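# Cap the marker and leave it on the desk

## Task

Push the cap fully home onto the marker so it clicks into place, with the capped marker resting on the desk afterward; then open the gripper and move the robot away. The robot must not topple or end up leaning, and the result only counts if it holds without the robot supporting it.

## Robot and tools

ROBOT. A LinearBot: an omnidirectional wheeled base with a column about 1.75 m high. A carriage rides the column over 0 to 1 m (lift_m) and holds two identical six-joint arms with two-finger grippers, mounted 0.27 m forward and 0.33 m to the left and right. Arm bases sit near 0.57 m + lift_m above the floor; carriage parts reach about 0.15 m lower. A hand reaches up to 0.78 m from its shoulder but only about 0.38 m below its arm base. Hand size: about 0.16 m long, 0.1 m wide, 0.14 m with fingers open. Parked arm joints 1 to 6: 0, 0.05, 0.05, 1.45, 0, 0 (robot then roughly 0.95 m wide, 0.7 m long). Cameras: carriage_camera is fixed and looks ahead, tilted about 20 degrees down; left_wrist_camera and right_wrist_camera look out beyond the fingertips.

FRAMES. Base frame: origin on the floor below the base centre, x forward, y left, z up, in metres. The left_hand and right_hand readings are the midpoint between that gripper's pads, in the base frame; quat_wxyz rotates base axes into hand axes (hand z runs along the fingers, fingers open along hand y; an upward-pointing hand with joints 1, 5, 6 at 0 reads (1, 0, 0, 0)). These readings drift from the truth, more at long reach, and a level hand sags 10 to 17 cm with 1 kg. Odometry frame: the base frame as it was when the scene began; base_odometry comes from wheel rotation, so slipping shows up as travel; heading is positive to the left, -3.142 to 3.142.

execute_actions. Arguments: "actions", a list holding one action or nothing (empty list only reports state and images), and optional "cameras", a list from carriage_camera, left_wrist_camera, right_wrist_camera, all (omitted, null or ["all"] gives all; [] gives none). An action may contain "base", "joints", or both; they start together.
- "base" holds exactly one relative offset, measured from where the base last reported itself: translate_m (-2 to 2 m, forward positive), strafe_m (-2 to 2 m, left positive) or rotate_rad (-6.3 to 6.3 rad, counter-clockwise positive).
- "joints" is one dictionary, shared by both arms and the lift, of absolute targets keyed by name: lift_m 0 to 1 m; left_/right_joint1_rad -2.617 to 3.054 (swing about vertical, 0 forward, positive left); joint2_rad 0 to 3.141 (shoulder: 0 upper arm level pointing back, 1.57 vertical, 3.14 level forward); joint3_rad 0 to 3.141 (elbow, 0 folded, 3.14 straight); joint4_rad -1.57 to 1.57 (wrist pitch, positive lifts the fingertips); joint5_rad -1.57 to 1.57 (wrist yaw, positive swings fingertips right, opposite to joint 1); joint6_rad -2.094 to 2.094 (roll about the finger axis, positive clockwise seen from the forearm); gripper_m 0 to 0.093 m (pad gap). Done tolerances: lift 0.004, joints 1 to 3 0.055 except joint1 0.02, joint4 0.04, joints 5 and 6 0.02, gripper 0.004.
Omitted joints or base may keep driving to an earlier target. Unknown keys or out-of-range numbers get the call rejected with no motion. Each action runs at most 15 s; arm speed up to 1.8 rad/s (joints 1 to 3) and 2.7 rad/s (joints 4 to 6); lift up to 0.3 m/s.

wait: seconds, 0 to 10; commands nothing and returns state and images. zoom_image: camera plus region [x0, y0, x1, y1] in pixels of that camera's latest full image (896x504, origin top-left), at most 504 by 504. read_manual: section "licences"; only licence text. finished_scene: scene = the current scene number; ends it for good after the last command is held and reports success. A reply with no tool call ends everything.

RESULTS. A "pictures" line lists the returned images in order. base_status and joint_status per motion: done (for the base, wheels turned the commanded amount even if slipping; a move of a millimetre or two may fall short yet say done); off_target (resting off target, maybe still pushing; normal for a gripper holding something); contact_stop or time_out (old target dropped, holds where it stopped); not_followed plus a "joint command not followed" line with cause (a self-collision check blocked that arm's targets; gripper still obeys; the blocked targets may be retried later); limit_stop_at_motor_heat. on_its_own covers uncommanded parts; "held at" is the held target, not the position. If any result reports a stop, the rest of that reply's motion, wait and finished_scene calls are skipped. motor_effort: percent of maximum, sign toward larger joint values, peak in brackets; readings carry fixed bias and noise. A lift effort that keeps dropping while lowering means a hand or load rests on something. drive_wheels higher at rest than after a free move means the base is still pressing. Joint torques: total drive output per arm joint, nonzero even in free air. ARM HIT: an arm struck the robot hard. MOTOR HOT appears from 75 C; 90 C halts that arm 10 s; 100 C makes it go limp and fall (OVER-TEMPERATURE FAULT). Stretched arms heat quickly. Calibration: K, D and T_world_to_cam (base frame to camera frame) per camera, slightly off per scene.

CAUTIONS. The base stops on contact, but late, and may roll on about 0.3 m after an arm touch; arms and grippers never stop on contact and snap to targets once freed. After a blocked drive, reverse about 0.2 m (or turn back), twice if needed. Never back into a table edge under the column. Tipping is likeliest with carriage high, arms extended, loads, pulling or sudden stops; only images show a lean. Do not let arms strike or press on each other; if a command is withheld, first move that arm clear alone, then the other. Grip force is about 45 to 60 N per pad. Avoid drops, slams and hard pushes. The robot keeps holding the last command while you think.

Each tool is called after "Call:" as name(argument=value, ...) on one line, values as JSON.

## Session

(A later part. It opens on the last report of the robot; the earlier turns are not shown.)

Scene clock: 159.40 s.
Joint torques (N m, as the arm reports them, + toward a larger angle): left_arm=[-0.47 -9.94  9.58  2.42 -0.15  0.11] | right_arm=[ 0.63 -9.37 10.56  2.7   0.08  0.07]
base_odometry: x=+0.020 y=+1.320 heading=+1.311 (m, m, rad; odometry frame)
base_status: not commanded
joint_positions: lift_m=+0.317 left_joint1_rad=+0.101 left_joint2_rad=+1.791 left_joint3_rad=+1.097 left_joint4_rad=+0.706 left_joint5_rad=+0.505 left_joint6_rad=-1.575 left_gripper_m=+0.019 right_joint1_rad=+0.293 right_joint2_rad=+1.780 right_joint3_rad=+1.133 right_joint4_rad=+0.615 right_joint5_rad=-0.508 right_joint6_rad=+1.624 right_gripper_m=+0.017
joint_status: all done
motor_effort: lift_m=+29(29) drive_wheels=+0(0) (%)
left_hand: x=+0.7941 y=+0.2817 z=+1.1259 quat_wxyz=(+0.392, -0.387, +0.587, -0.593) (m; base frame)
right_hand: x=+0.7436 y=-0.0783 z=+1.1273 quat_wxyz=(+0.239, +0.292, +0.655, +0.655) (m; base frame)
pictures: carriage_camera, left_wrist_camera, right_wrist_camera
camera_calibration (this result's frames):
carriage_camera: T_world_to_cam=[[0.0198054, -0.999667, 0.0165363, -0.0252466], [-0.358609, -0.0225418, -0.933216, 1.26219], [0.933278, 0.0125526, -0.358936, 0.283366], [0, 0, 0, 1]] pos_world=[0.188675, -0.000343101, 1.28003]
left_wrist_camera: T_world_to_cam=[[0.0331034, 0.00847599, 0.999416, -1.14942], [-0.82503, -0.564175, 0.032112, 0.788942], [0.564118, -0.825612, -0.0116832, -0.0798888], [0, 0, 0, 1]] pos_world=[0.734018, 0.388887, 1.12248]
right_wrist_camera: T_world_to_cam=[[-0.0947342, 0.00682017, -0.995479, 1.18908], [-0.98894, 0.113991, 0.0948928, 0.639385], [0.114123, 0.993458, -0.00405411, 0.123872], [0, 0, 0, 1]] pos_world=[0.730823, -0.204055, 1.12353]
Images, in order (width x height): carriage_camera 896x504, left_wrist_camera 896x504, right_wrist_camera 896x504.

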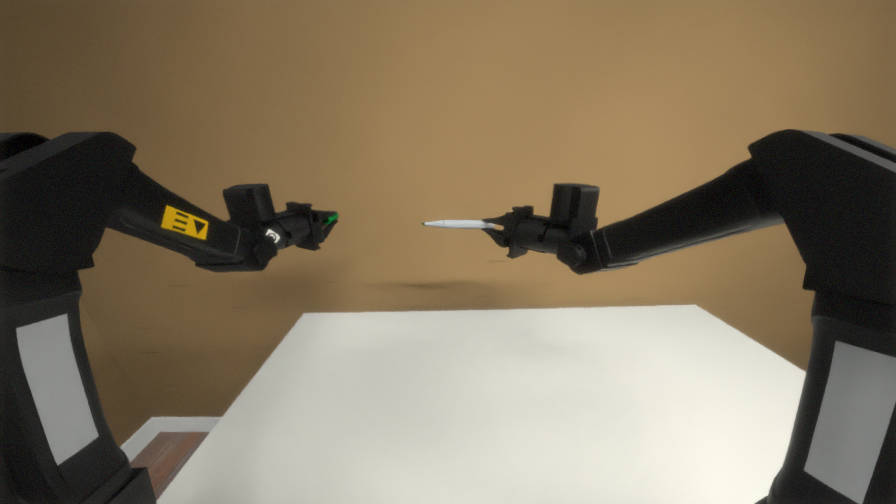

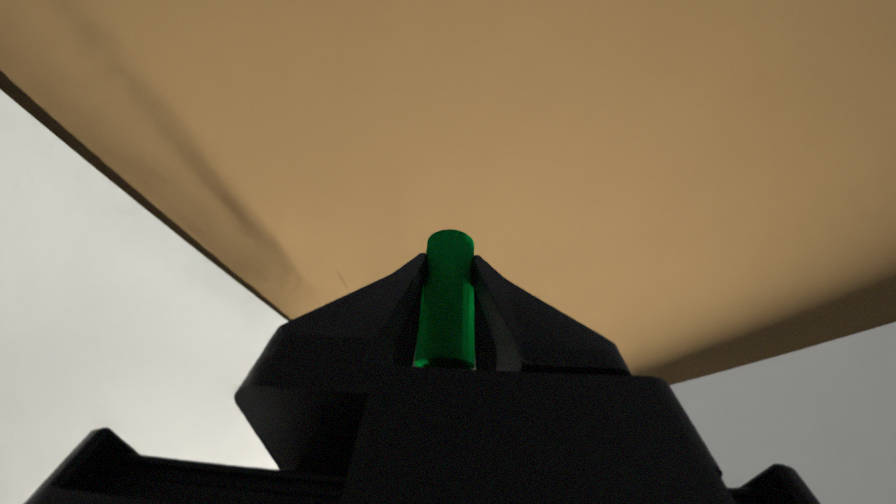

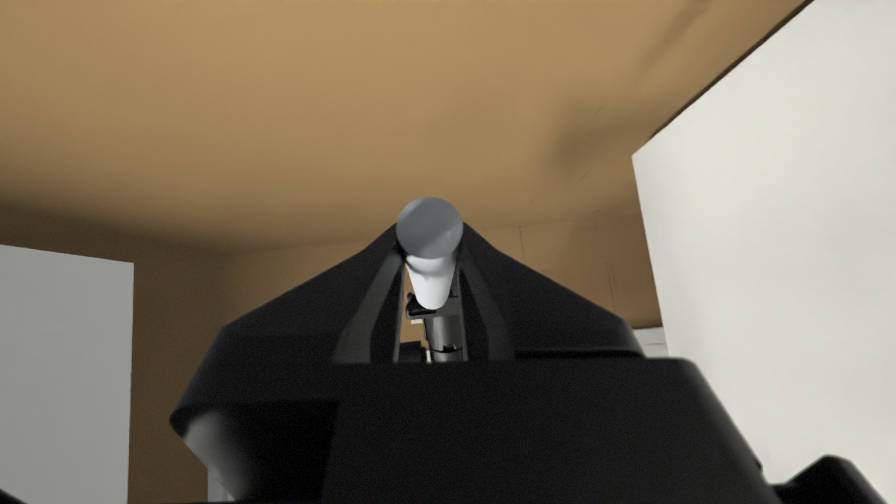

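Call:
execute_actions(actions=[{"joints":{"left_joint5_rad":1.5,"left_joint1_rad":-0.3,"right_joint1_rad":0,"right_joint5_rad":-0.6}}])

Call:
zoom_image(camera="carriage_camera", region=[370,200,490,290])

Scene clock: 162.37 s.
Joint torques (N m, as the arm reports them, + toward a larger angle): left_arm=[ 0.08 -9.48  8.98  1.82 -0.07  0.11] | right_arm=[ 0.69 -9.36 10.53  2.69 -0.03  0.07]
base_odometry: x=+0.020 y=+1.320 heading=+1.311 (m, m, rad; odometry frame)
base_status: not commanded
joint_positions: lift_m=+0.317 left_joint1_rad=-0.308 left_joint2_rad=+1.791 left_joint3_rad=+1.097 left_joint4_rad=+0.706 left_joint5_rad=+1.495 left_joint6_rad=-1.575 left_gripper_m=+0.019 right_joint1_rad=-0.008 right_joint2_rad=+1.780 right_joint3_rad=+1.133 right_joint4_rad=+0.615 right_joint5_rad=-0.597 right_joint6_rad=+1.624 right_gripper_m=+0.017
joint_status: all done
motor_effort: lift_m=+29(29) drive_wheels=-1(1) (%)
left_hand: x=+0.5807 y=+0.0294 z=+1.1243 quat_wxyz=(-0.079, +0.085, +0.702, -0.703) (m; base frame)
right_hand: x=+0.7830 y=-0.2189 z=+1.1276 quat_wxyz=(+0.307, +0.360, +0.619, +0.627) (m; base frame)
pictures: carriage_camera, left_wrist_camera, right_wrist_camera
camera_calibration (this result's frames):
carriage_camera: T_world_to_cam=[[0.0198054, -0.999667, 0.0165363, -0.0252466], [-0.358609, -0.0225418, -0.933216, 1.26219], [0.933278, 0.0125526, -0.358936, 0.283366], [0, 0, 0, 1]] pos_world=[0.188675, -0.000343101, 1.28003]
left_wrist_camera: T_world_to_cam=[[0.00525883, -0.039161, 0.999219, -1.12077], [-0.697604, 0.715781, 0.0317241, 0.359371], [-0.716464, -0.697226, -0.0235547, 0.585305], [0, 0, 0, 1]] pos_world=[0.675943, 0.106968, 1.12228]
right_wrist_camera: T_world_to_cam=[[-0.0912983, 0.0293706, -0.99539, 1.19617], [-0.943001, 0.318674, 0.0958961, 0.702037], [0.320022, 0.947409, -0.00139788, 0.0848066], [0, 0, 0, 1]] pos_world=[0.74409, -0.3392, 1.12345]
Images, in order (width x height): carriage_camera 896x504, left_wrist_camera 896x504, right_wrist_camera 896x504.

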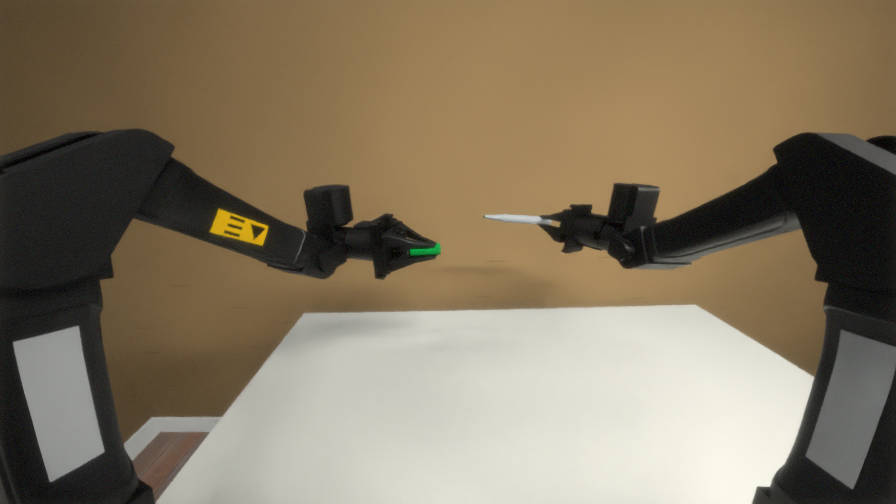

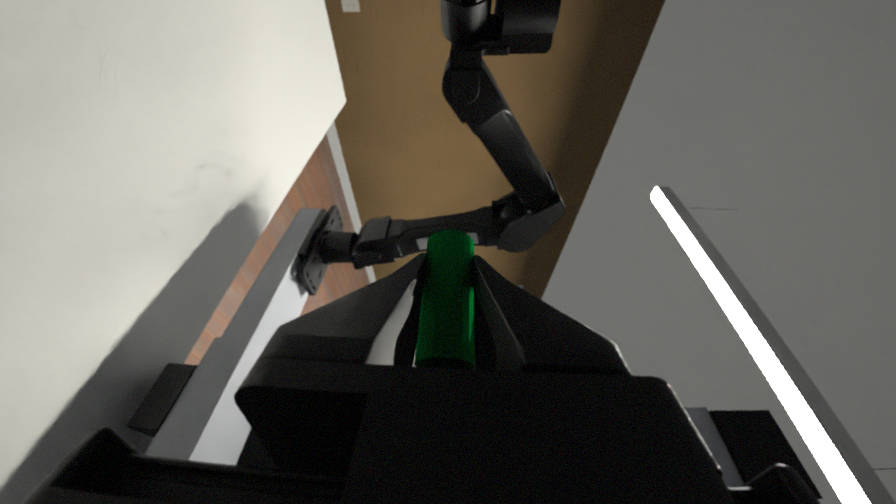

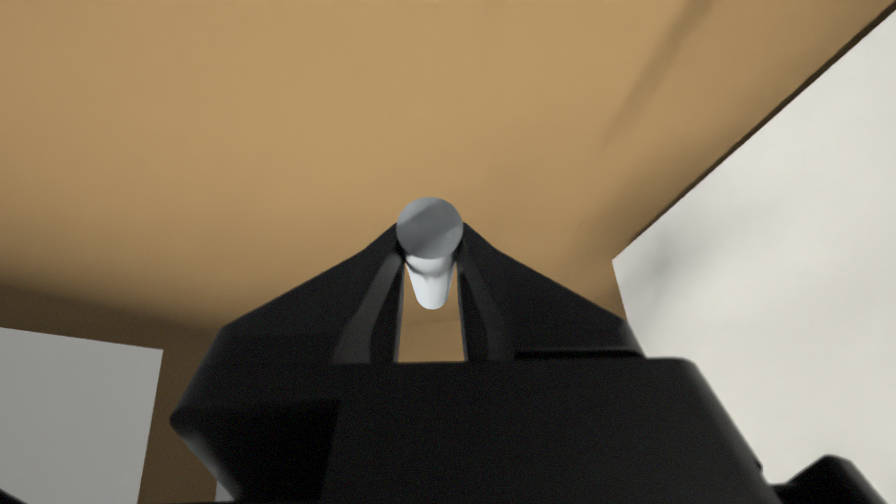

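Region (370, 200, 490, 290) of carriage_camera's 896x504 image, scaled by 4.200, with more detail than that image has; it fills the top 378 rows of this view, and the rest is white.

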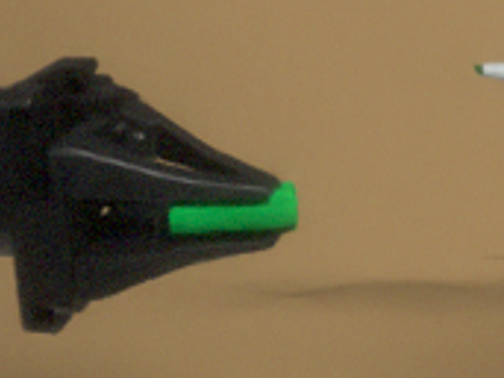

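Call:
execute_actions(actions=[{"joints":{"lift_m":0.345,"left_joint1_rad":0,"left_joint2_rad":2.55,"left_joint3_rad":1.583,"left_joint4_rad":-0.6,"left_joint5_rad":0.5}}], cameras=[])

Call:
execute_actions(actions=[{"joints":{"lift_m":0.325}}], cameras=[])

Call:
execute_actions(actions=[{"joints":{"left_gripper_m":0.028}}], cameras=["left_wrist_camera","carriage_camera"])

Scene clock: 166.63 s.
Joint torques (N m, as the arm reports them, + toward a larger angle): left_arm=[ -1.08 -15.46   7.34   0.32   0.07   0.01] | right_arm=[  0.71 -10.42   9.52   2.55  -0.03   0.07]
base_odometry: x=+0.020 y=+1.320 heading=+1.311 (m, m, rad; odometry frame)
base_status: not commanded
joint_positions: lift_m=+0.345 left_joint1_rad=+0.009 left_joint2_rad=+2.562 left_joint3_rad=+1.570 left_joint4_rad=-0.594 left_joint5_rad=+0.504 left_joint6_rad=-1.572 left_gripper_m=+0.019 right_joint1_rad=-0.008 right_joint2_rad=+1.790 right_joint3_rad=+1.146 right_joint4_rad=+0.624 right_joint5_rad=-0.597 right_joint6_rad=+1.624 right_gripper_m=+0.017
joint_status: all done
motor_effort: lift_m=+32(39) drive_wheels=-1(1) (%)
left_hand: x=+0.6821 y=+0.2324 z=+0.7515 quat_wxyz=(-0.181, -0.690, +0.680, -0.172) (m; base frame)
right_hand: x=+0.7858 y=-0.2189 z=+1.1579 quat_wxyz=(+0.310, +0.356, +0.618, +0.629) (m; base frame)
pictures: none
No camera images: the call's "cameras" was empty. Leave "cameras" out to get every camera's image.

Scene clock: 167.30 s.
Joint torques (N m, as the arm reports them, + toward a larger angle): left_arm=[ -1.06 -14.5    7.3    0.32   0.05   0.01] | right_arm=[  0.74 -10.74   9.63   2.61  -0.03   0.07]
base_odometry: x=+0.020 y=+1.320 heading=+1.311 (m, m, rad; odometry frame)
base_status: not commanded
joint_positions: lift_m=+0.325 left_joint1_rad=+0.009 left_joint2_rad=+2.548 left_joint3_rad=+1.574 left_joint4_rad=-0.596 left_joint5_rad=+0.509 left_joint6_rad=-1.572 left_gripper_m=+0.019 right_joint1_rad=-0.008 right_joint2_rad=+1.795 right_joint3_rad=+1.146 right_joint4_rad=+0.620 right_joint5_rad=-0.597 right_joint6_rad=+1.624 right_gripper_m=+0.017
joint_status: all done
motor_effort: lift_m=+28(30) drive_wheels=-1(1) (%)
left_hand: x=+0.6865 y=+0.2317 z=+0.7385 quat_wxyz=(-0.177, -0.688, +0.681, -0.179) (m; base frame)
right_hand: x=+0.7865 y=-0.2189 z=+1.1351 quat_wxyz=(+0.308, +0.359, +0.619, +0.627) (m; base frame)
pictures: none
No camera images: the call's "cameras" was empty. Leave "cameras" out to get every camera's image.

Scene clock: 167.83 s.
Joint torques (N m, as the arm reports them, + toward a larger angle): left_arm=[ -1.02 -14.33   7.1    0.38   0.02   0.  ] | right_arm=[  0.71 -10.63   9.52   2.63  -0.04   0.08]
base_odometry: x=+0.020 y=+1.320 heading=+1.311 (m, m, rad; odometry frame)
base_status: not commanded
joint_positions: lift_m=+0.325 left_joint1_rad=+0.009 left_joint2_rad=+2.548 left_joint3_rad=+1.574 left_joint4_rad=-0.596 left_joint5_rad=+0.508 left_joint6_rad=-1.572 left_gripper_m=+0.028 right_joint1_rad=-0.008 right_joint2_rad=+1.795 right_joint3_rad=+1.146 right_joint4_rad=+0.620 right_joint5_rad=-0.597 right_joint6_rad=+1.624 right_gripper_m=+0.017
joint_status: all done
motor_effort: lift_m=+28(28) drive_wheels=-1(1) (%)
left_hand: x=+0.6865 y=+0.2318 z=+0.7384 quat_wxyz=(-0.177, -0.688, +0.681, -0.178) (m; base frame)
right_hand: x=+0.7865 y=-0.2189 z=+1.1351 quat_wxyz=(+0.308, +0.359, +0.619, +0.627) (m; base frame)
pictures: carriage_camera, left_wrist_camera
camera_calibration (this result's frames):
carriage_camera: T_world_to_cam=[[0.0198054, -0.999667, 0.0165363, -0.0253798], [-0.358609, -0.0225418, -0.933216, 1.26971], [0.933278, 0.0125526, -0.358936, 0.286257], [0, 0, 0, 1]] pos_world=[0.188675, -0.000343101, 1.28808]
left_wrist_camera: T_world_to_cam=[[0.998922, 0.0120817, -0.0448223, -0.650919], [0.045173, -0.475453, 0.878581, -0.55856], [-0.0106961, -0.879658, -0.475486, 0.68463], [0, 0, 0, 1]] pos_world=[0.682772, 0.344536, 0.787096]
Images, in order (width x height): carriage_camera 896x504, left_wrist_camera 896x504.

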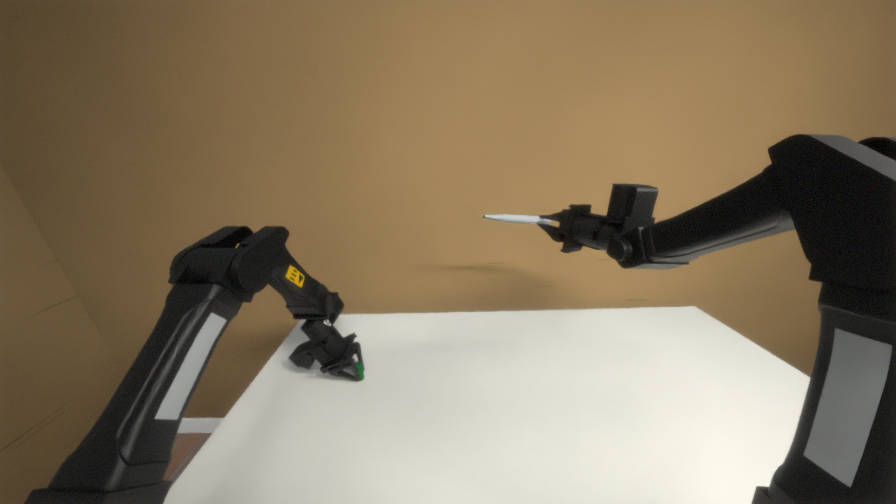

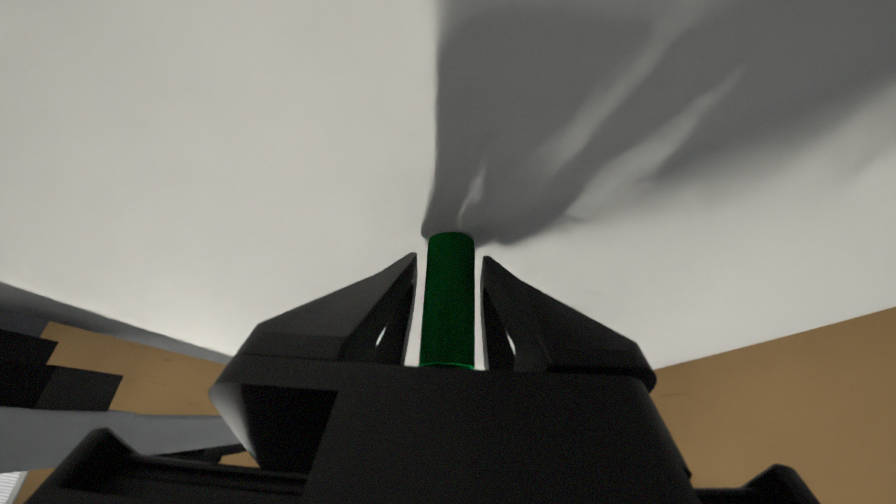

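Call:
execute_actions(actions=[{"joints":{"left_gripper_m":0.08,"lift_m":0.42,"right_joint5_rad":0,"right_joint6_rad":0.05}}], cameras=[])

Call:
execute_actions(actions=[{"base":{"strafe_m":0.4},"joints":{"left_joint2_rad":2.1,"left_joint3_rad":1.3,"left_joint4_rad":-0.77,"left_joint5_rad":0.7,"right_joint1_rad":0.317,"right_joint2_rad":2.06,"right_joint3_rad":0.636,"right_joint4_rad":0.87}}])

Scene clock: 172.70 s.
Joint torques (N m, as the arm reports them, + toward a larger angle): left_arm=[ -1.05 -14.07   7.15   0.42   0.08  -0.01] | right_arm=[  0.72 -10.74   9.58   2.65   0.1    0.04]
base_odometry: x=+0.020 y=+1.320 heading=+1.311 (m, m, rad; odometry frame)
base_status: not commanded
joint_positions: lift_m=+0.420 left_joint1_rad=+0.009 left_joint2_rad=+2.545 left_joint3_rad=+1.574 left_joint4_rad=-0.598 left_joint5_rad=+0.504 left_joint6_rad=-1.572 left_gripper_m=+0.080 right_joint1_rad=-0.008 right_joint2_rad=+1.795 right_joint3_rad=+1.146 right_joint4_rad=+0.624 right_joint5_rad=-0.008 right_joint6_rad=+0.055 right_gripper_m=+0.017
joint_status: all done
motor_effort: lift_m=+32(40) drive_wheels=-1(1) (%)
left_hand: x=+0.6869 y=+0.2323 z=+0.8342 quat_wxyz=(-0.175, -0.688, +0.681, -0.178) (m; base frame)
right_hand: x=+0.8155 y=-0.3144 z=+1.2299 quat_wxyz=(+0.698, +0.020, +0.715, +0.019) (m; base frame)
pictures: none
No camera images: the call's "cameras" was empty. Leave "cameras" out to get every camera's image.

Scene clock: 175.60 s.
Joint torques (N m, as the arm reports them, + toward a larger angle): left_arm=[ -0.63 -11.22   5.84   0.49   0.23   0.02] | right_arm=[ -0.37 -11.42   4.38   2.67   0.05   0.05]
base_odometry: x=-0.367 y=+1.422 heading=+1.312 (m, m, rad; odometry frame)
base_status: done
joint_positions: lift_m=+0.420 left_joint1_rad=+0.003 left_joint2_rad=+2.094 left_joint3_rad=+1.314 left_joint4_rad=-0.769 left_joint5_rad=+0.699 left_joint6_rad=-1.572 left_gripper_m=+0.080 right_joint1_rad=+0.321 right_joint2_rad=+2.074 right_joint3_rad=+0.645 right_joint4_rad=+0.861 right_joint5_rad=-0.004 right_joint6_rad=+0.054 right_gripper_m=+0.017
joint_status: all done
motor_effort: lift_m=+32(32) drive_wheels=-5(19) (%)
left_hand: x=+0.6329 y=+0.2020 z=+0.9725 quat_wxyz=(-0.234, -0.663, +0.666, -0.250) (m; base frame)
right_hand: x=+0.6852 y=-0.1690 z=+0.9439 quat_wxyz=(+0.472, -0.118, +0.869, +0.092) (m; base frame)
pictures: carriage_camera, left_wrist_camera, right_wrist_camera
camera_calibration (this result's frames):
carriage_camera: T_world_to_cam=[[0.0198054, -0.999667, 0.0165363, -0.0269463], [-0.358609, -0.0225418, -0.933216, 1.35811], [0.933278, 0.0125526, -0.358936, 0.320259], [0, 0, 0, 1]] pos_world=[0.188675, -0.000343101, 1.38281]
left_wrist_camera: T_world_to_cam=[[0.999754, -0.00255494, -0.0220158, -0.606293], [0.0202298, -0.300599, 0.953536, -0.868344], [-0.00905414, -0.953747, -0.300473, 0.612924], [0, 0, 0, 1]] pos_world=[0.62926, 0.322003, 0.998817]
right_wrist_camera: T_world_to_cam=[[0.262102, -0.964473, -0.0330904, -0.315451], [-0.910821, -0.235899, -0.338758, 0.906073], [0.318917, 0.118929, -0.940291, 0.815541], [0, 0, 0, 1]] pos_world=[0.647861, -0.187493, 1.06335]
Images, in order (width x height): carriage_camera 896x504, left_wrist_camera 896x504, right_wrist_camera 896x504.

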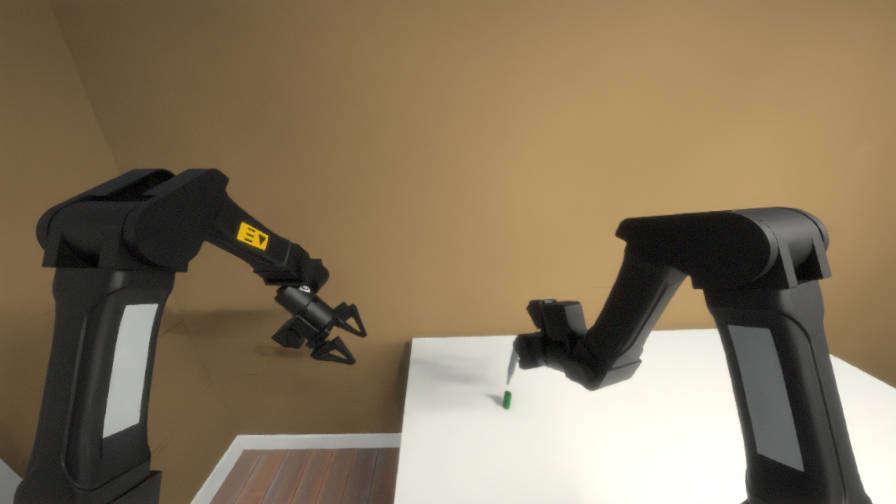

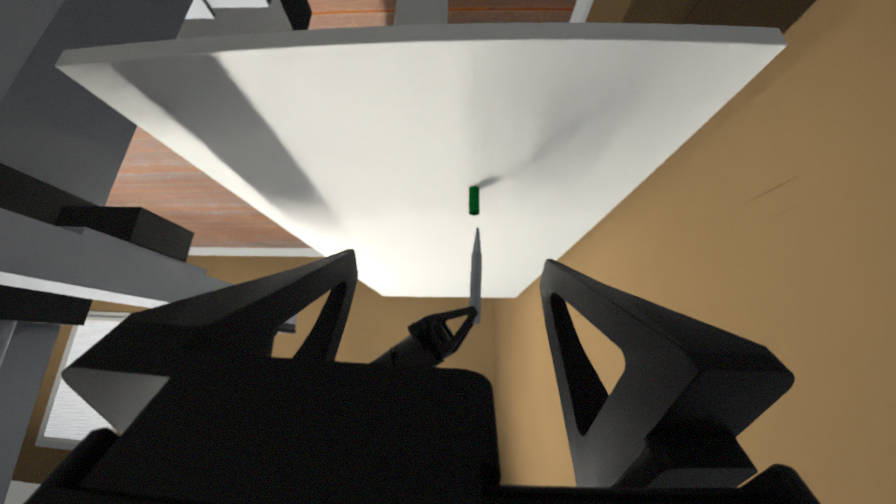

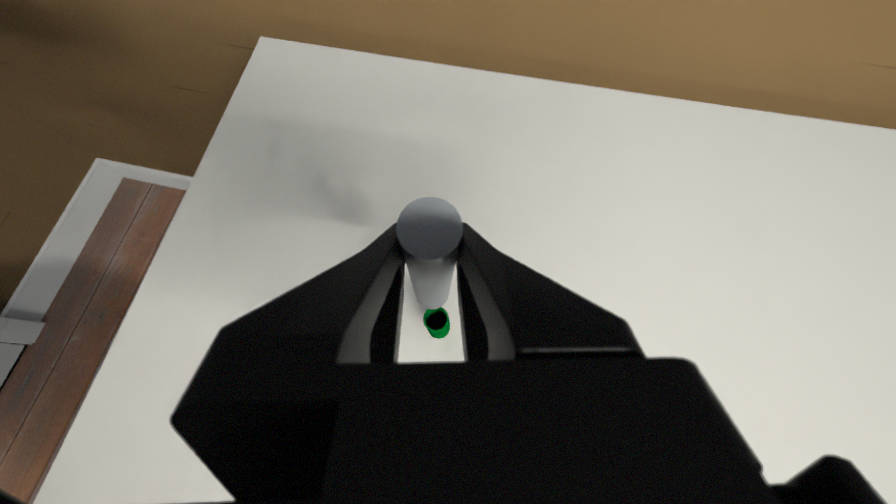

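Very close.

Call:
execute_actions(actions=[{"joints":{"right_joint4_rad":0.845,"lift_m":0.406}}])

Call:
zoom_image(camera="carriage_camera", region=[470,340,550,420])

Call:
zoom_image(camera="left_wrist_camera", region=[430,180,520,270])

Scene clock: 177.67 s.
Joint torques (N m, as the arm reports them, + toward a larger angle): left_arm=[ -0.69 -11.52   5.98   0.45   0.22   0.01] | right_arm=[ -0.34 -10.95   4.34   2.51   0.04   0.05]
base_odometry: x=-0.367 y=+1.422 heading=+1.312 (m, m, rad; odometry frame)
base_status: not commanded
joint_positions: lift_m=+0.406 left_joint1_rad=+0.003 left_joint2_rad=+2.098 left_joint3_rad=+1.311 left_joint4_rad=-0.769 left_joint5_rad=+0.699 left_joint6_rad=-1.572 left_gripper_m=+0.080 right_joint1_rad=+0.321 right_joint2_rad=+2.069 right_joint3_rad=+0.645 right_joint4_rad=+0.847 right_joint5_rad=-0.004 right_joint6_rad=+0.054 right_gripper_m=+0.017
joint_status: all done
motor_effort: lift_m=+30(31) drive_wheels=-5(5) (%)
left_hand: x=+0.6313 y=+0.2020 z=+0.9565 quat_wxyz=(-0.237, -0.664, +0.665, -0.248) (m; base frame)
right_hand: x=+0.6841 y=-0.1693 z=+0.9295 quat_wxyz=(+0.468, -0.118, +0.871, +0.091) (m; base frame)
pictures: carriage_camera, left_wrist_camera, right_wrist_camera
camera_calibration (this result's frames):
carriage_camera: T_world_to_cam=[[0.0198054, -0.999667, 0.0165363, -0.0267179], [-0.358609, -0.0225418, -0.933216, 1.34522], [0.933278, 0.0125526, -0.358936, 0.315301], [0, 0, 0, 1]] pos_world=[0.188675, -0.000343101, 1.369]
left_wrist_camera: T_world_to_cam=[[0.999569, -0.00257254, -0.029259, -0.597982], [0.0271375, -0.300212, 0.953486, -0.857509], [-0.0112368, -0.953869, -0.300012, 0.609026], [0, 0, 0, 1]] pos_world=[0.627839, 0.321958, 0.982843]
right_wrist_camera: T_world_to_cam=[[0.261829, -0.964564, -0.0325988, -0.316279], [-0.913606, -0.236827, -0.330509, 0.894177], [0.311077, 0.116319, -0.94324, 0.810014], [0, 0, 0, 1]] pos_world=[0.64776, -0.187526, 1.04926]
Images, in order (width x height): carriage_camera 896x504, left_wrist_camera 896x504, right_wrist_camera 896x504.

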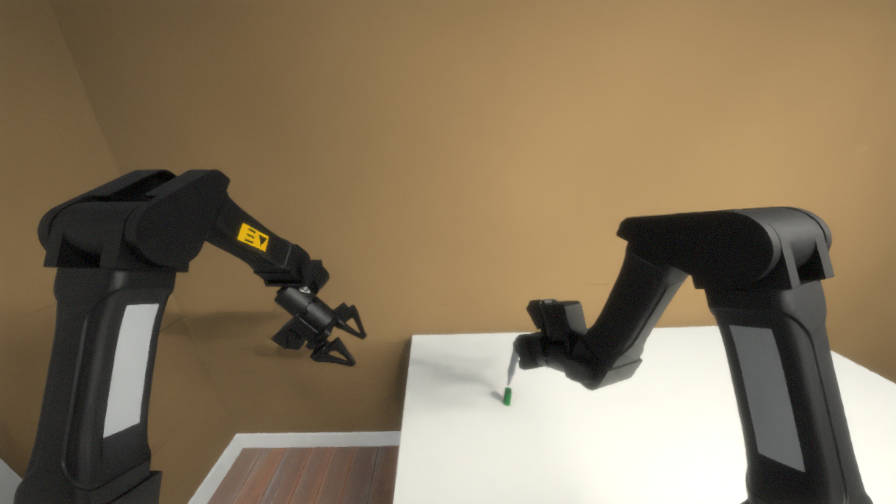

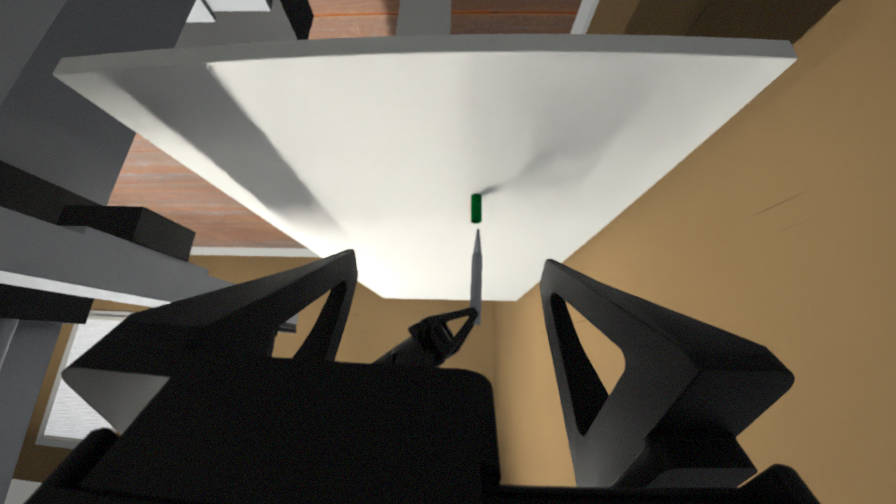

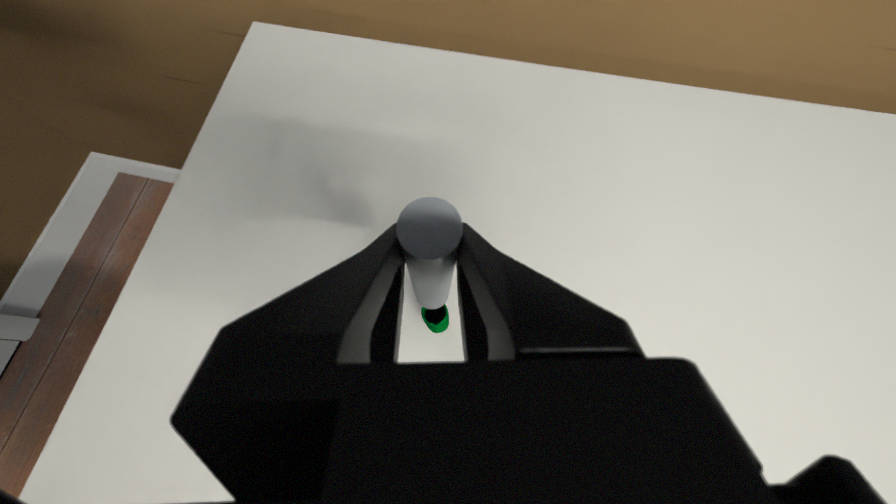

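Region (470, 340, 550, 420) of carriage_camera's 896x504 image, scaled by 6.300, with more detail than that image has.

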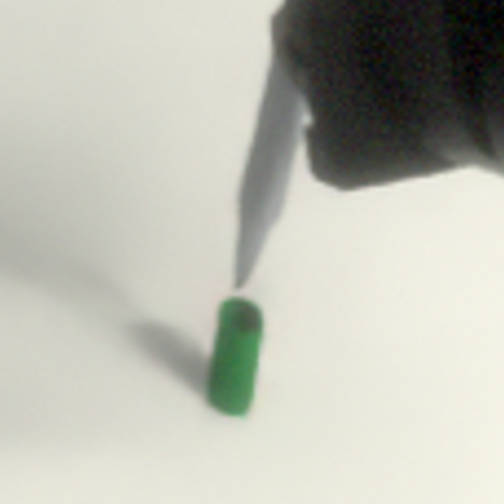

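Region (430, 180, 520, 270) of left_wrist_camera's 896x504 image, scaled by 5.600, with more detail than that image has.

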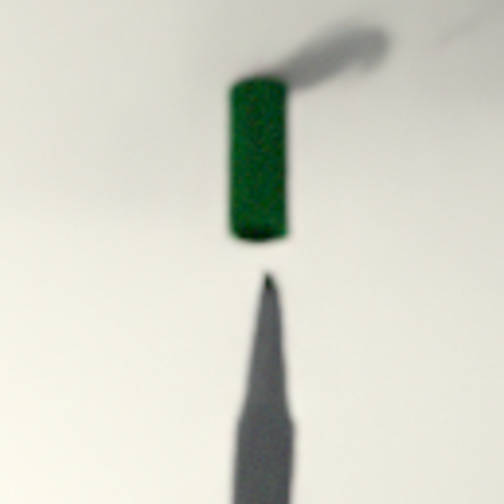

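Call:
execute_actions(actions=[{"joints":{"right_joint4_rad":0.83,"right_joint6_rad":0.025}}], cameras=[])

Call:
execute_actions(actions=[{"joints":{"lift_m":0.355}}], cameras=["left_wrist_camera","carriage_camera"])

Scene clock: 181.60 s.
Joint torques (N m, as the arm reports them, + toward a larger angle): left_arm=[ -0.64 -11.57   6.07   0.44   0.22   0.  ] | right_arm=[ -0.32 -11.02   4.45   2.41   0.06   0.05]
base_odometry: x=-0.367 y=+1.422 heading=+1.312 (m, m, rad; odometry frame)
base_status: not commanded
joint_positions: lift_m=+0.406 left_joint1_rad=+0.003 left_joint2_rad=+2.098 left_joint3_rad=+1.311 left_joint4_rad=-0.769 left_joint5_rad=+0.699 left_joint6_rad=-1.572 left_gripper_m=+0.080 right_joint1_rad=+0.321 right_joint2_rad=+2.069 right_joint3_rad=+0.645 right_joint4_rad=+0.839 right_joint5_rad=-0.004 right_joint6_rad=+0.030 right_gripper_m=+0.017
joint_status: all done
motor_effort: lift_m=+30(29) drive_wheels=-5(5) (%)
left_hand: x=+0.6313 y=+0.2020 z=+0.9565 quat_wxyz=(-0.237, -0.664, +0.665, -0.248) (m; base frame)
right_hand: x=+0.6831 y=-0.1697 z=+0.9279 quat_wxyz=(+0.466, -0.129, +0.871, +0.085) (m; base frame)
pictures: none
No camera images: the call's "cameras" was empty. Leave "cameras" out to get every camera's image.

Scene clock: 182.33 s.
Joint torques (N m, as the arm reports them, + toward a larger angle): left_arm=[ -0.63 -11.68   6.15   0.46   0.2    0.01] | right_arm=[ -0.33 -10.75   4.47   2.53   0.05   0.05]
base_odometry: x=-0.367 y=+1.422 heading=+1.312 (m, m, rad; odometry frame)
base_status: not commanded
joint_positions: lift_m=+0.355 left_joint1_rad=+0.003 left_joint2_rad=+2.099 left_joint3_rad=+1.309 left_joint4_rad=-0.769 left_joint5_rad=+0.700 left_joint6_rad=-1.572 left_gripper_m=+0.080 right_joint1_rad=+0.321 right_joint2_rad=+2.066 right_joint3_rad=+0.645 right_joint4_rad=+0.830 right_joint5_rad=-0.004 right_joint6_rad=+0.030 right_gripper_m=+0.017
joint_status: all done
motor_effort: lift_m=+29(30) drive_wheels=-5(5) (%)
left_hand: x=+0.6305 y=+0.2019 z=+0.9047 quat_wxyz=(-0.238, -0.664, +0.664, -0.247) (m; base frame)
right_hand: x=+0.6823 y=-0.1699 z=+0.8762 quat_wxyz=(+0.463, -0.129, +0.873, +0.084) (m; base frame)
pictures: carriage_camera, left_wrist_camera
camera_calibration (this result's frames):
carriage_camera: T_world_to_cam=[[0.0198054, -0.999667, 0.0165363, -0.025875], [-0.358609, -0.0225418, -0.933216, 1.29766], [0.933278, 0.0125526, -0.358936, 0.297006], [0, 0, 0, 1]] pos_world=[0.188675, -0.000343101, 1.31803]
left_wrist_camera: T_world_to_cam=[[0.999462, -0.00258986, -0.0326884, -0.595566], [0.0304083, -0.299837, 0.953506, -0.810272], [-0.0122706, -0.953987, -0.299597, 0.593727], [0, 0, 0, 1]] pos_world=[0.62717, 0.321916, 0.931009]
Images, in order (width x height): carriage_camera 896x504, left_wrist_camera 896x504.

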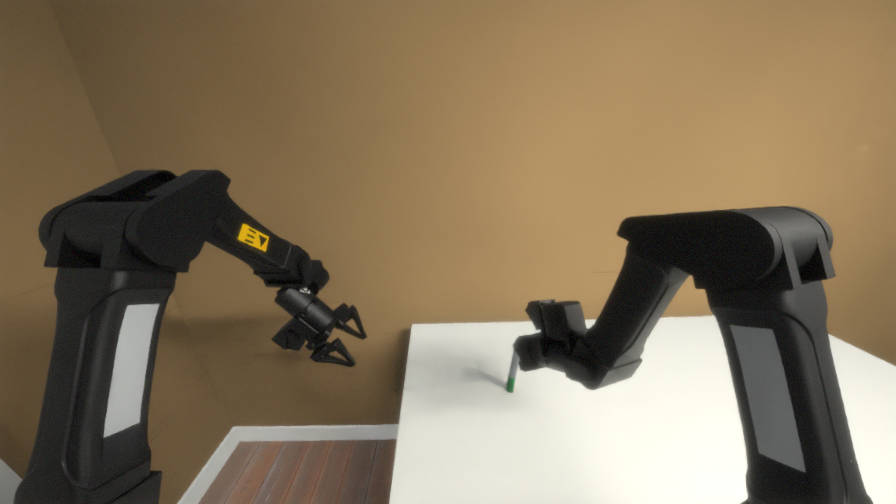

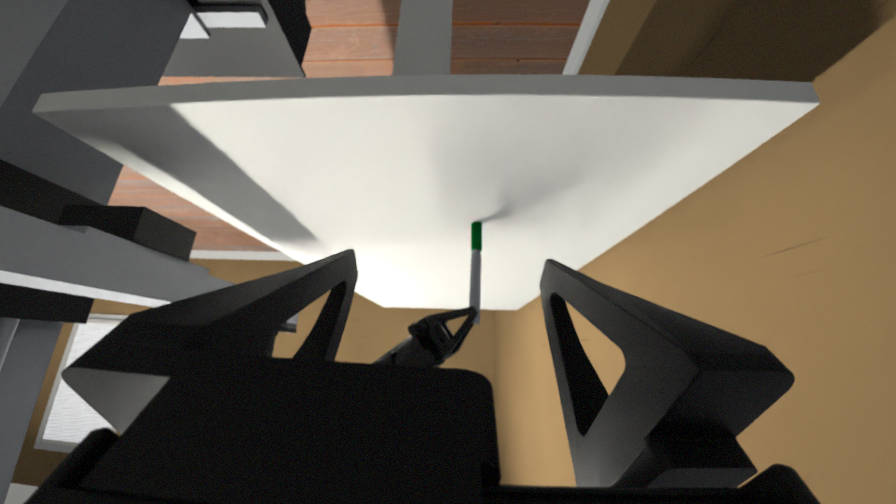

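Call:
execute_actions(actions=[{"joints":{"lift_m":0.345,"right_joint2_rad":2.07,"right_joint3_rad":0.87,"right_joint4_rad":0.25}}], cameras=["left_wrist_camera"])

Scene clock: 185.97 s.
Joint torques (N m, as the arm reports them, + toward a larger angle): left_arm=[ -0.66 -11.78   6.35   0.44   0.22   0.01] | right_arm=[-0.29 -9.5   5.11  0.67  0.06  0.04]
base_odometry: x=-0.367 y=+1.422 heading=+1.312 (m, m, rad; odometry frame)
base_status: not commanded
joint_positions: lift_m=+0.345 left_joint1_rad=+0.003 left_joint2_rad=+2.100 left_joint3_rad=+1.308 left_joint4_rad=-0.769 left_joint5_rad=+0.700 left_joint6_rad=-1.572 left_gripper_m=+0.080 right_joint1_rad=+0.321 right_joint2_rad=+2.047 right_joint3_rad=+0.890 right_joint4_rad=+0.386 right_joint5_rad=-0.004 right_joint6_rad=+0.030 right_gripper_m=+0.017
joint_status: right_joint4_rad off_target (ended at +0.386, target +0.250); the others done
motor_effort: lift_m=+29(30) drive_wheels=-5(5) (%)
left_hand: x=+0.6299 y=+0.2019 z=+0.8940 quat_wxyz=(-0.239, -0.665, +0.664, -0.246) (m; base frame)
right_hand: x=+0.7061 y=-0.1620 z=+0.8672 quat_wxyz=(+0.383, -0.135, +0.911, +0.070) (m; base frame)
pictures: left_wrist_camera
camera_calibration (this result's frames):
left_wrist_camera: T_world_to_cam=[[0.999371, -0.00259017, -0.0353571, -0.592834], [0.0329544, -0.299829, 0.953424, -0.801545], [-0.0130706, -0.95399, -0.299555, 0.590966], [0, 0, 0, 1]] pos_world=[0.6266, 0.321914, 0.920278]
Images, in order (width x height): left_wrist_camera 896x504.

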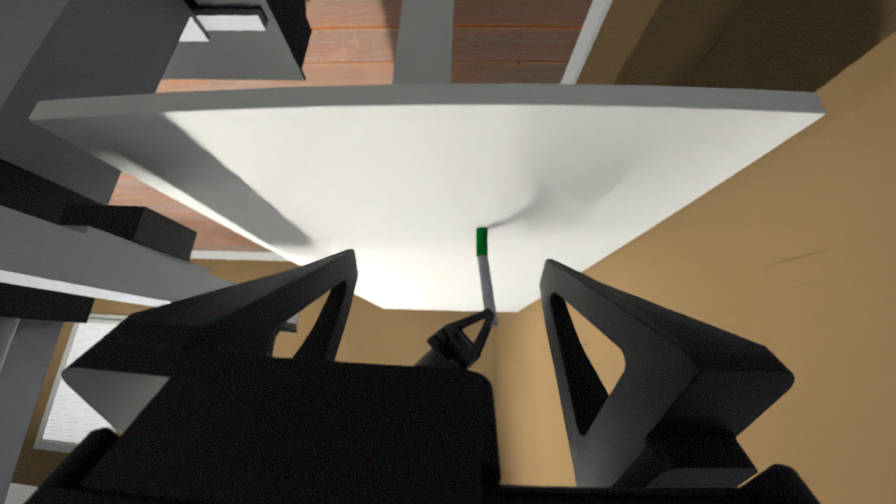

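Call:
execute_actions(actions=[{"joints":{"right_joint2_rad":2.06,"right_joint3_rad":0.77,"right_joint4_rad":0.08}}], cameras=["left_wrist_camera"])

Scene clock: 188.03 s.
Joint torques (N m, as the arm reports them, + toward a larger angle): left_arm=[ -0.67 -11.9    6.35   0.45   0.22   0.  ] | right_arm=[-0.33 -6.04  0.16 -0.73  0.05  0.06]
base_odometry: x=-0.367 y=+1.422 heading=+1.312 (m, m, rad; odometry frame)
base_status: not commanded
joint_positions: lift_m=+0.345 left_joint1_rad=+0.003 left_joint2_rad=+2.100 left_joint3_rad=+1.308 left_joint4_rad=-0.769 left_joint5_rad=+0.700 left_joint6_rad=-1.572 left_gripper_m=+0.080 right_joint1_rad=+0.321 right_joint2_rad=+2.000 right_joint3_rad=+0.851 right_joint4_rad=+0.326 right_joint5_rad=-0.004 right_joint6_rad=+0.030 right_gripper_m=+0.017
joint_status: right_joint2_rad off_target (ended at +2.000, target +2.060); right_joint3_rad off_target (ended at +0.851, target +0.770); right_joint4_rad off_target (ended at +0.326, target +0.080)
motor_effort: lift_m=+29(29) drive_wheels=-5(5) (%)
left_hand: x=+0.6299 y=+0.2019 z=+0.8940 quat_wxyz=(-0.239, -0.665, +0.664, -0.246) (m; base frame)
right_hand: x=+0.6882 y=-0.1680 z=+0.8645 quat_wxyz=(+0.359, -0.136, +0.921, +0.066) (m; base frame)
pictures: left_wrist_camera
camera_calibration (this result's frames):
left_wrist_camera: T_world_to_cam=[[0.999371, -0.00259017, -0.0353571, -0.592834], [0.0329544, -0.299829, 0.953424, -0.801545], [-0.0130706, -0.95399, -0.299555, 0.590966], [0, 0, 0, 1]] pos_world=[0.6266, 0.321914, 0.920278]
Images, in order (width x height): left_wrist_camera 896x504.

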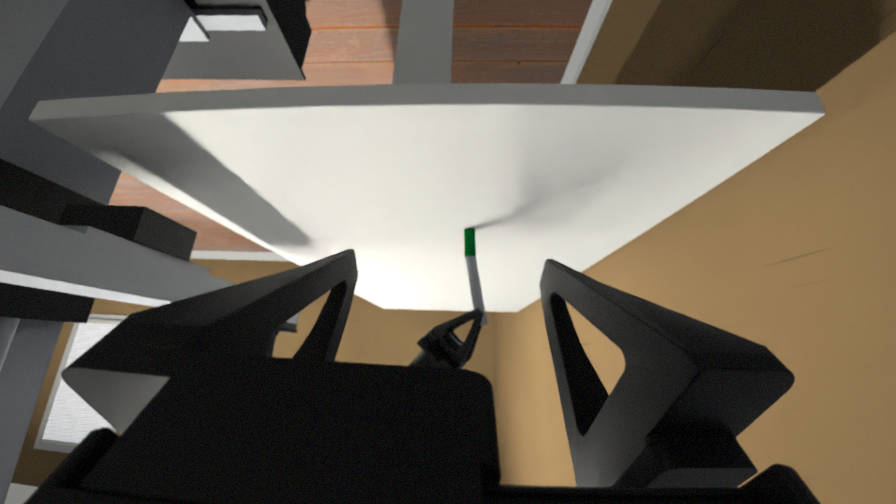

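Call:
execute_actions(actions=[{"joints":{"right_joint2_rad":2.09,"right_joint3_rad":0.55,"right_joint4_rad":0.48}}], cameras=["left_wrist_camera"])

Scene clock: 190.57 s.
Joint torques (N m, as the arm reports them, + toward a larger angle): left_arm=[ -0.66 -11.75   6.3    0.45   0.22   0.03] | right_arm=[-0.31 -2.41 -0.26 -0.46  0.05  0.06]
base_odometry: x=-0.367 y=+1.422 heading=+1.312 (m, m, rad; odometry frame)
base_status: not commanded
joint_positions: lift_m=+0.345 left_joint1_rad=+0.003 left_joint2_rad=+2.100 left_joint3_rad=+1.308 left_joint4_rad=-0.769 left_joint5_rad=+0.700 left_joint6_rad=-1.572 left_gripper_m=+0.080 right_joint1_rad=+0.321 right_joint2_rad=+2.000 right_joint3_rad=+0.621 right_joint4_rad=+0.724 right_joint5_rad=-0.004 right_joint6_rad=+0.028 right_gripper_m=+0.017
joint_status: right_joint2_rad off_target (ended at +2.000, target +2.090); right_joint3_rad off_target (ended at +0.621, target +0.550); right_joint4_rad off_target (ended at +0.724, target +0.480)
motor_effort: lift_m=+29(30) drive_wheels=-5(5) (%)
left_hand: x=+0.6299 y=+0.2019 z=+0.8940 quat_wxyz=(-0.239, -0.665, +0.664, -0.246) (m; base frame)
right_hand: x=+0.6677 y=-0.1748 z=+0.8650 quat_wxyz=(+0.435, -0.132, +0.887, +0.079) (m; base frame)
pictures: left_wrist_camera
camera_calibration (this result's frames):
left_wrist_camera: T_world_to_cam=[[0.999371, -0.00259017, -0.0353571, -0.592834], [0.0329544, -0.299829, 0.953424, -0.801545], [-0.0130706, -0.95399, -0.299555, 0.590966], [0, 0, 0, 1]] pos_world=[0.6266, 0.321914, 0.920278]
Images, in order (width x height): left_wrist_camera 896x504.

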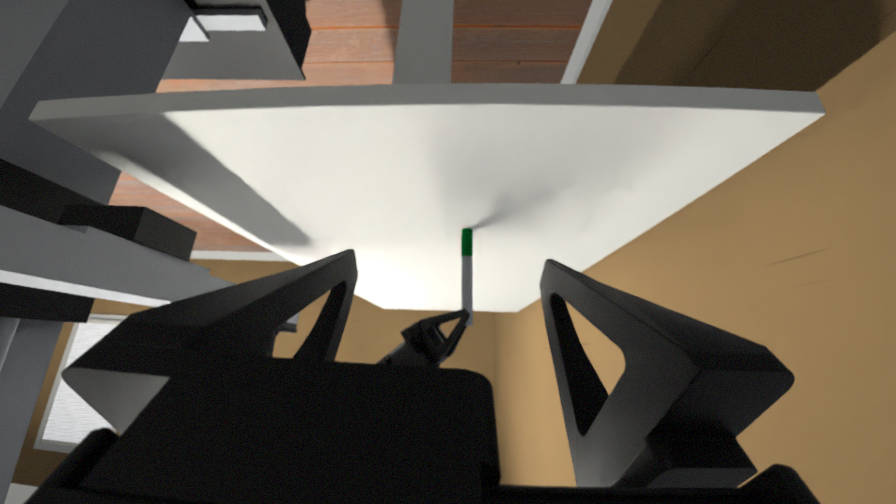

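Call:
execute_actions(actions=[{"joints":{"right_joint2_rad":2.22,"right_joint3_rad":0.46,"right_joint4_rad":0.0}}], cameras=["left_wrist_camera"])

Call:
zoom_image(camera="left_wrist_camera", region=[430,220,510,300])

Scene clock: 193.43 s.
Joint torques (N m, as the arm reports them, + toward a larger angle): left_arm=[ -0.63 -11.67   6.35   0.44   0.22   0.01] | right_arm=[-0.31  5.96 -5.69 -4.39  0.06  0.07]
base_odometry: x=-0.367 y=+1.422 heading=+1.312 (m, m, rad; odometry frame)
base_status: not commanded
joint_positions: lift_m=+0.345 left_joint1_rad=+0.003 left_joint2_rad=+2.100 left_joint3_rad=+1.308 left_joint4_rad=-0.769 left_joint5_rad=+0.700 left_joint6_rad=-1.572 left_gripper_m=+0.080 right_joint1_rad=+0.321 right_joint2_rad=+2.029 right_joint3_rad=+0.594 right_joint4_rad=+0.792 right_joint5_rad=-0.004 right_joint6_rad=+0.028 right_gripper_m=+0.017
joint_status: right_joint2_rad off_target (ended at +2.029, target +2.220); right_joint3_rad off_target (ended at +0.594, target +0.460); right_joint4_rad off_target (ended at +0.793, target +0.000)
motor_effort: lift_m=+28(29) drive_wheels=-5(5) (%)
left_hand: x=+0.6299 y=+0.2019 z=+0.8941 quat_wxyz=(-0.239, -0.665, +0.664, -0.246) (m; base frame)
right_hand: x=+0.6640 y=-0.1760 z=+0.8592 quat_wxyz=(+0.441, -0.132, +0.884, +0.080) (m; base frame)
pictures: left_wrist_camera
camera_calibration (this result's frames):
left_wrist_camera: T_world_to_cam=[[0.999371, -0.00259017, -0.0353571, -0.592831], [0.0329544, -0.299829, 0.953424, -0.801631], [-0.0130706, -0.95399, -0.299555, 0.590993], [0, 0, 0, 1]] pos_world=[0.6266, 0.321914, 0.920368]
Images, in order (width x height): left_wrist_camera 896x504.

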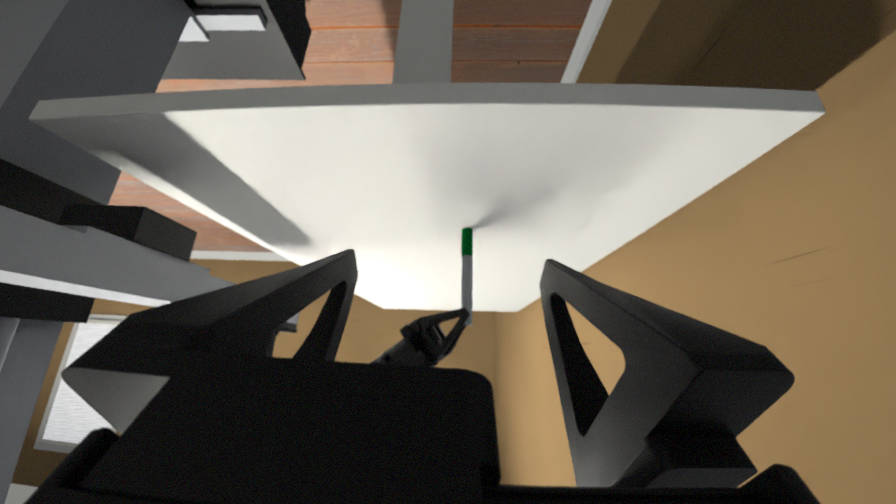

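Region (430, 220, 510, 300) of left_wrist_camera's 896x504 image, scaled by 6.300, with more detail than that image has.

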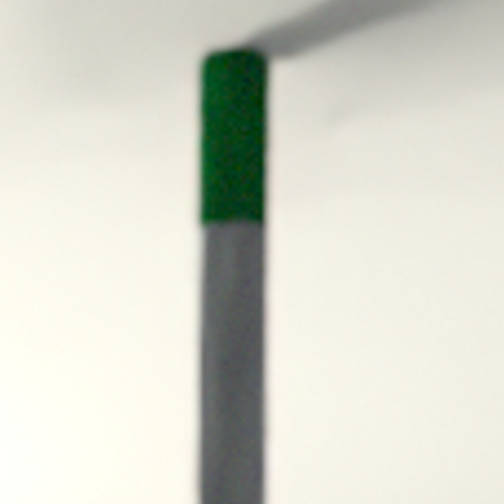

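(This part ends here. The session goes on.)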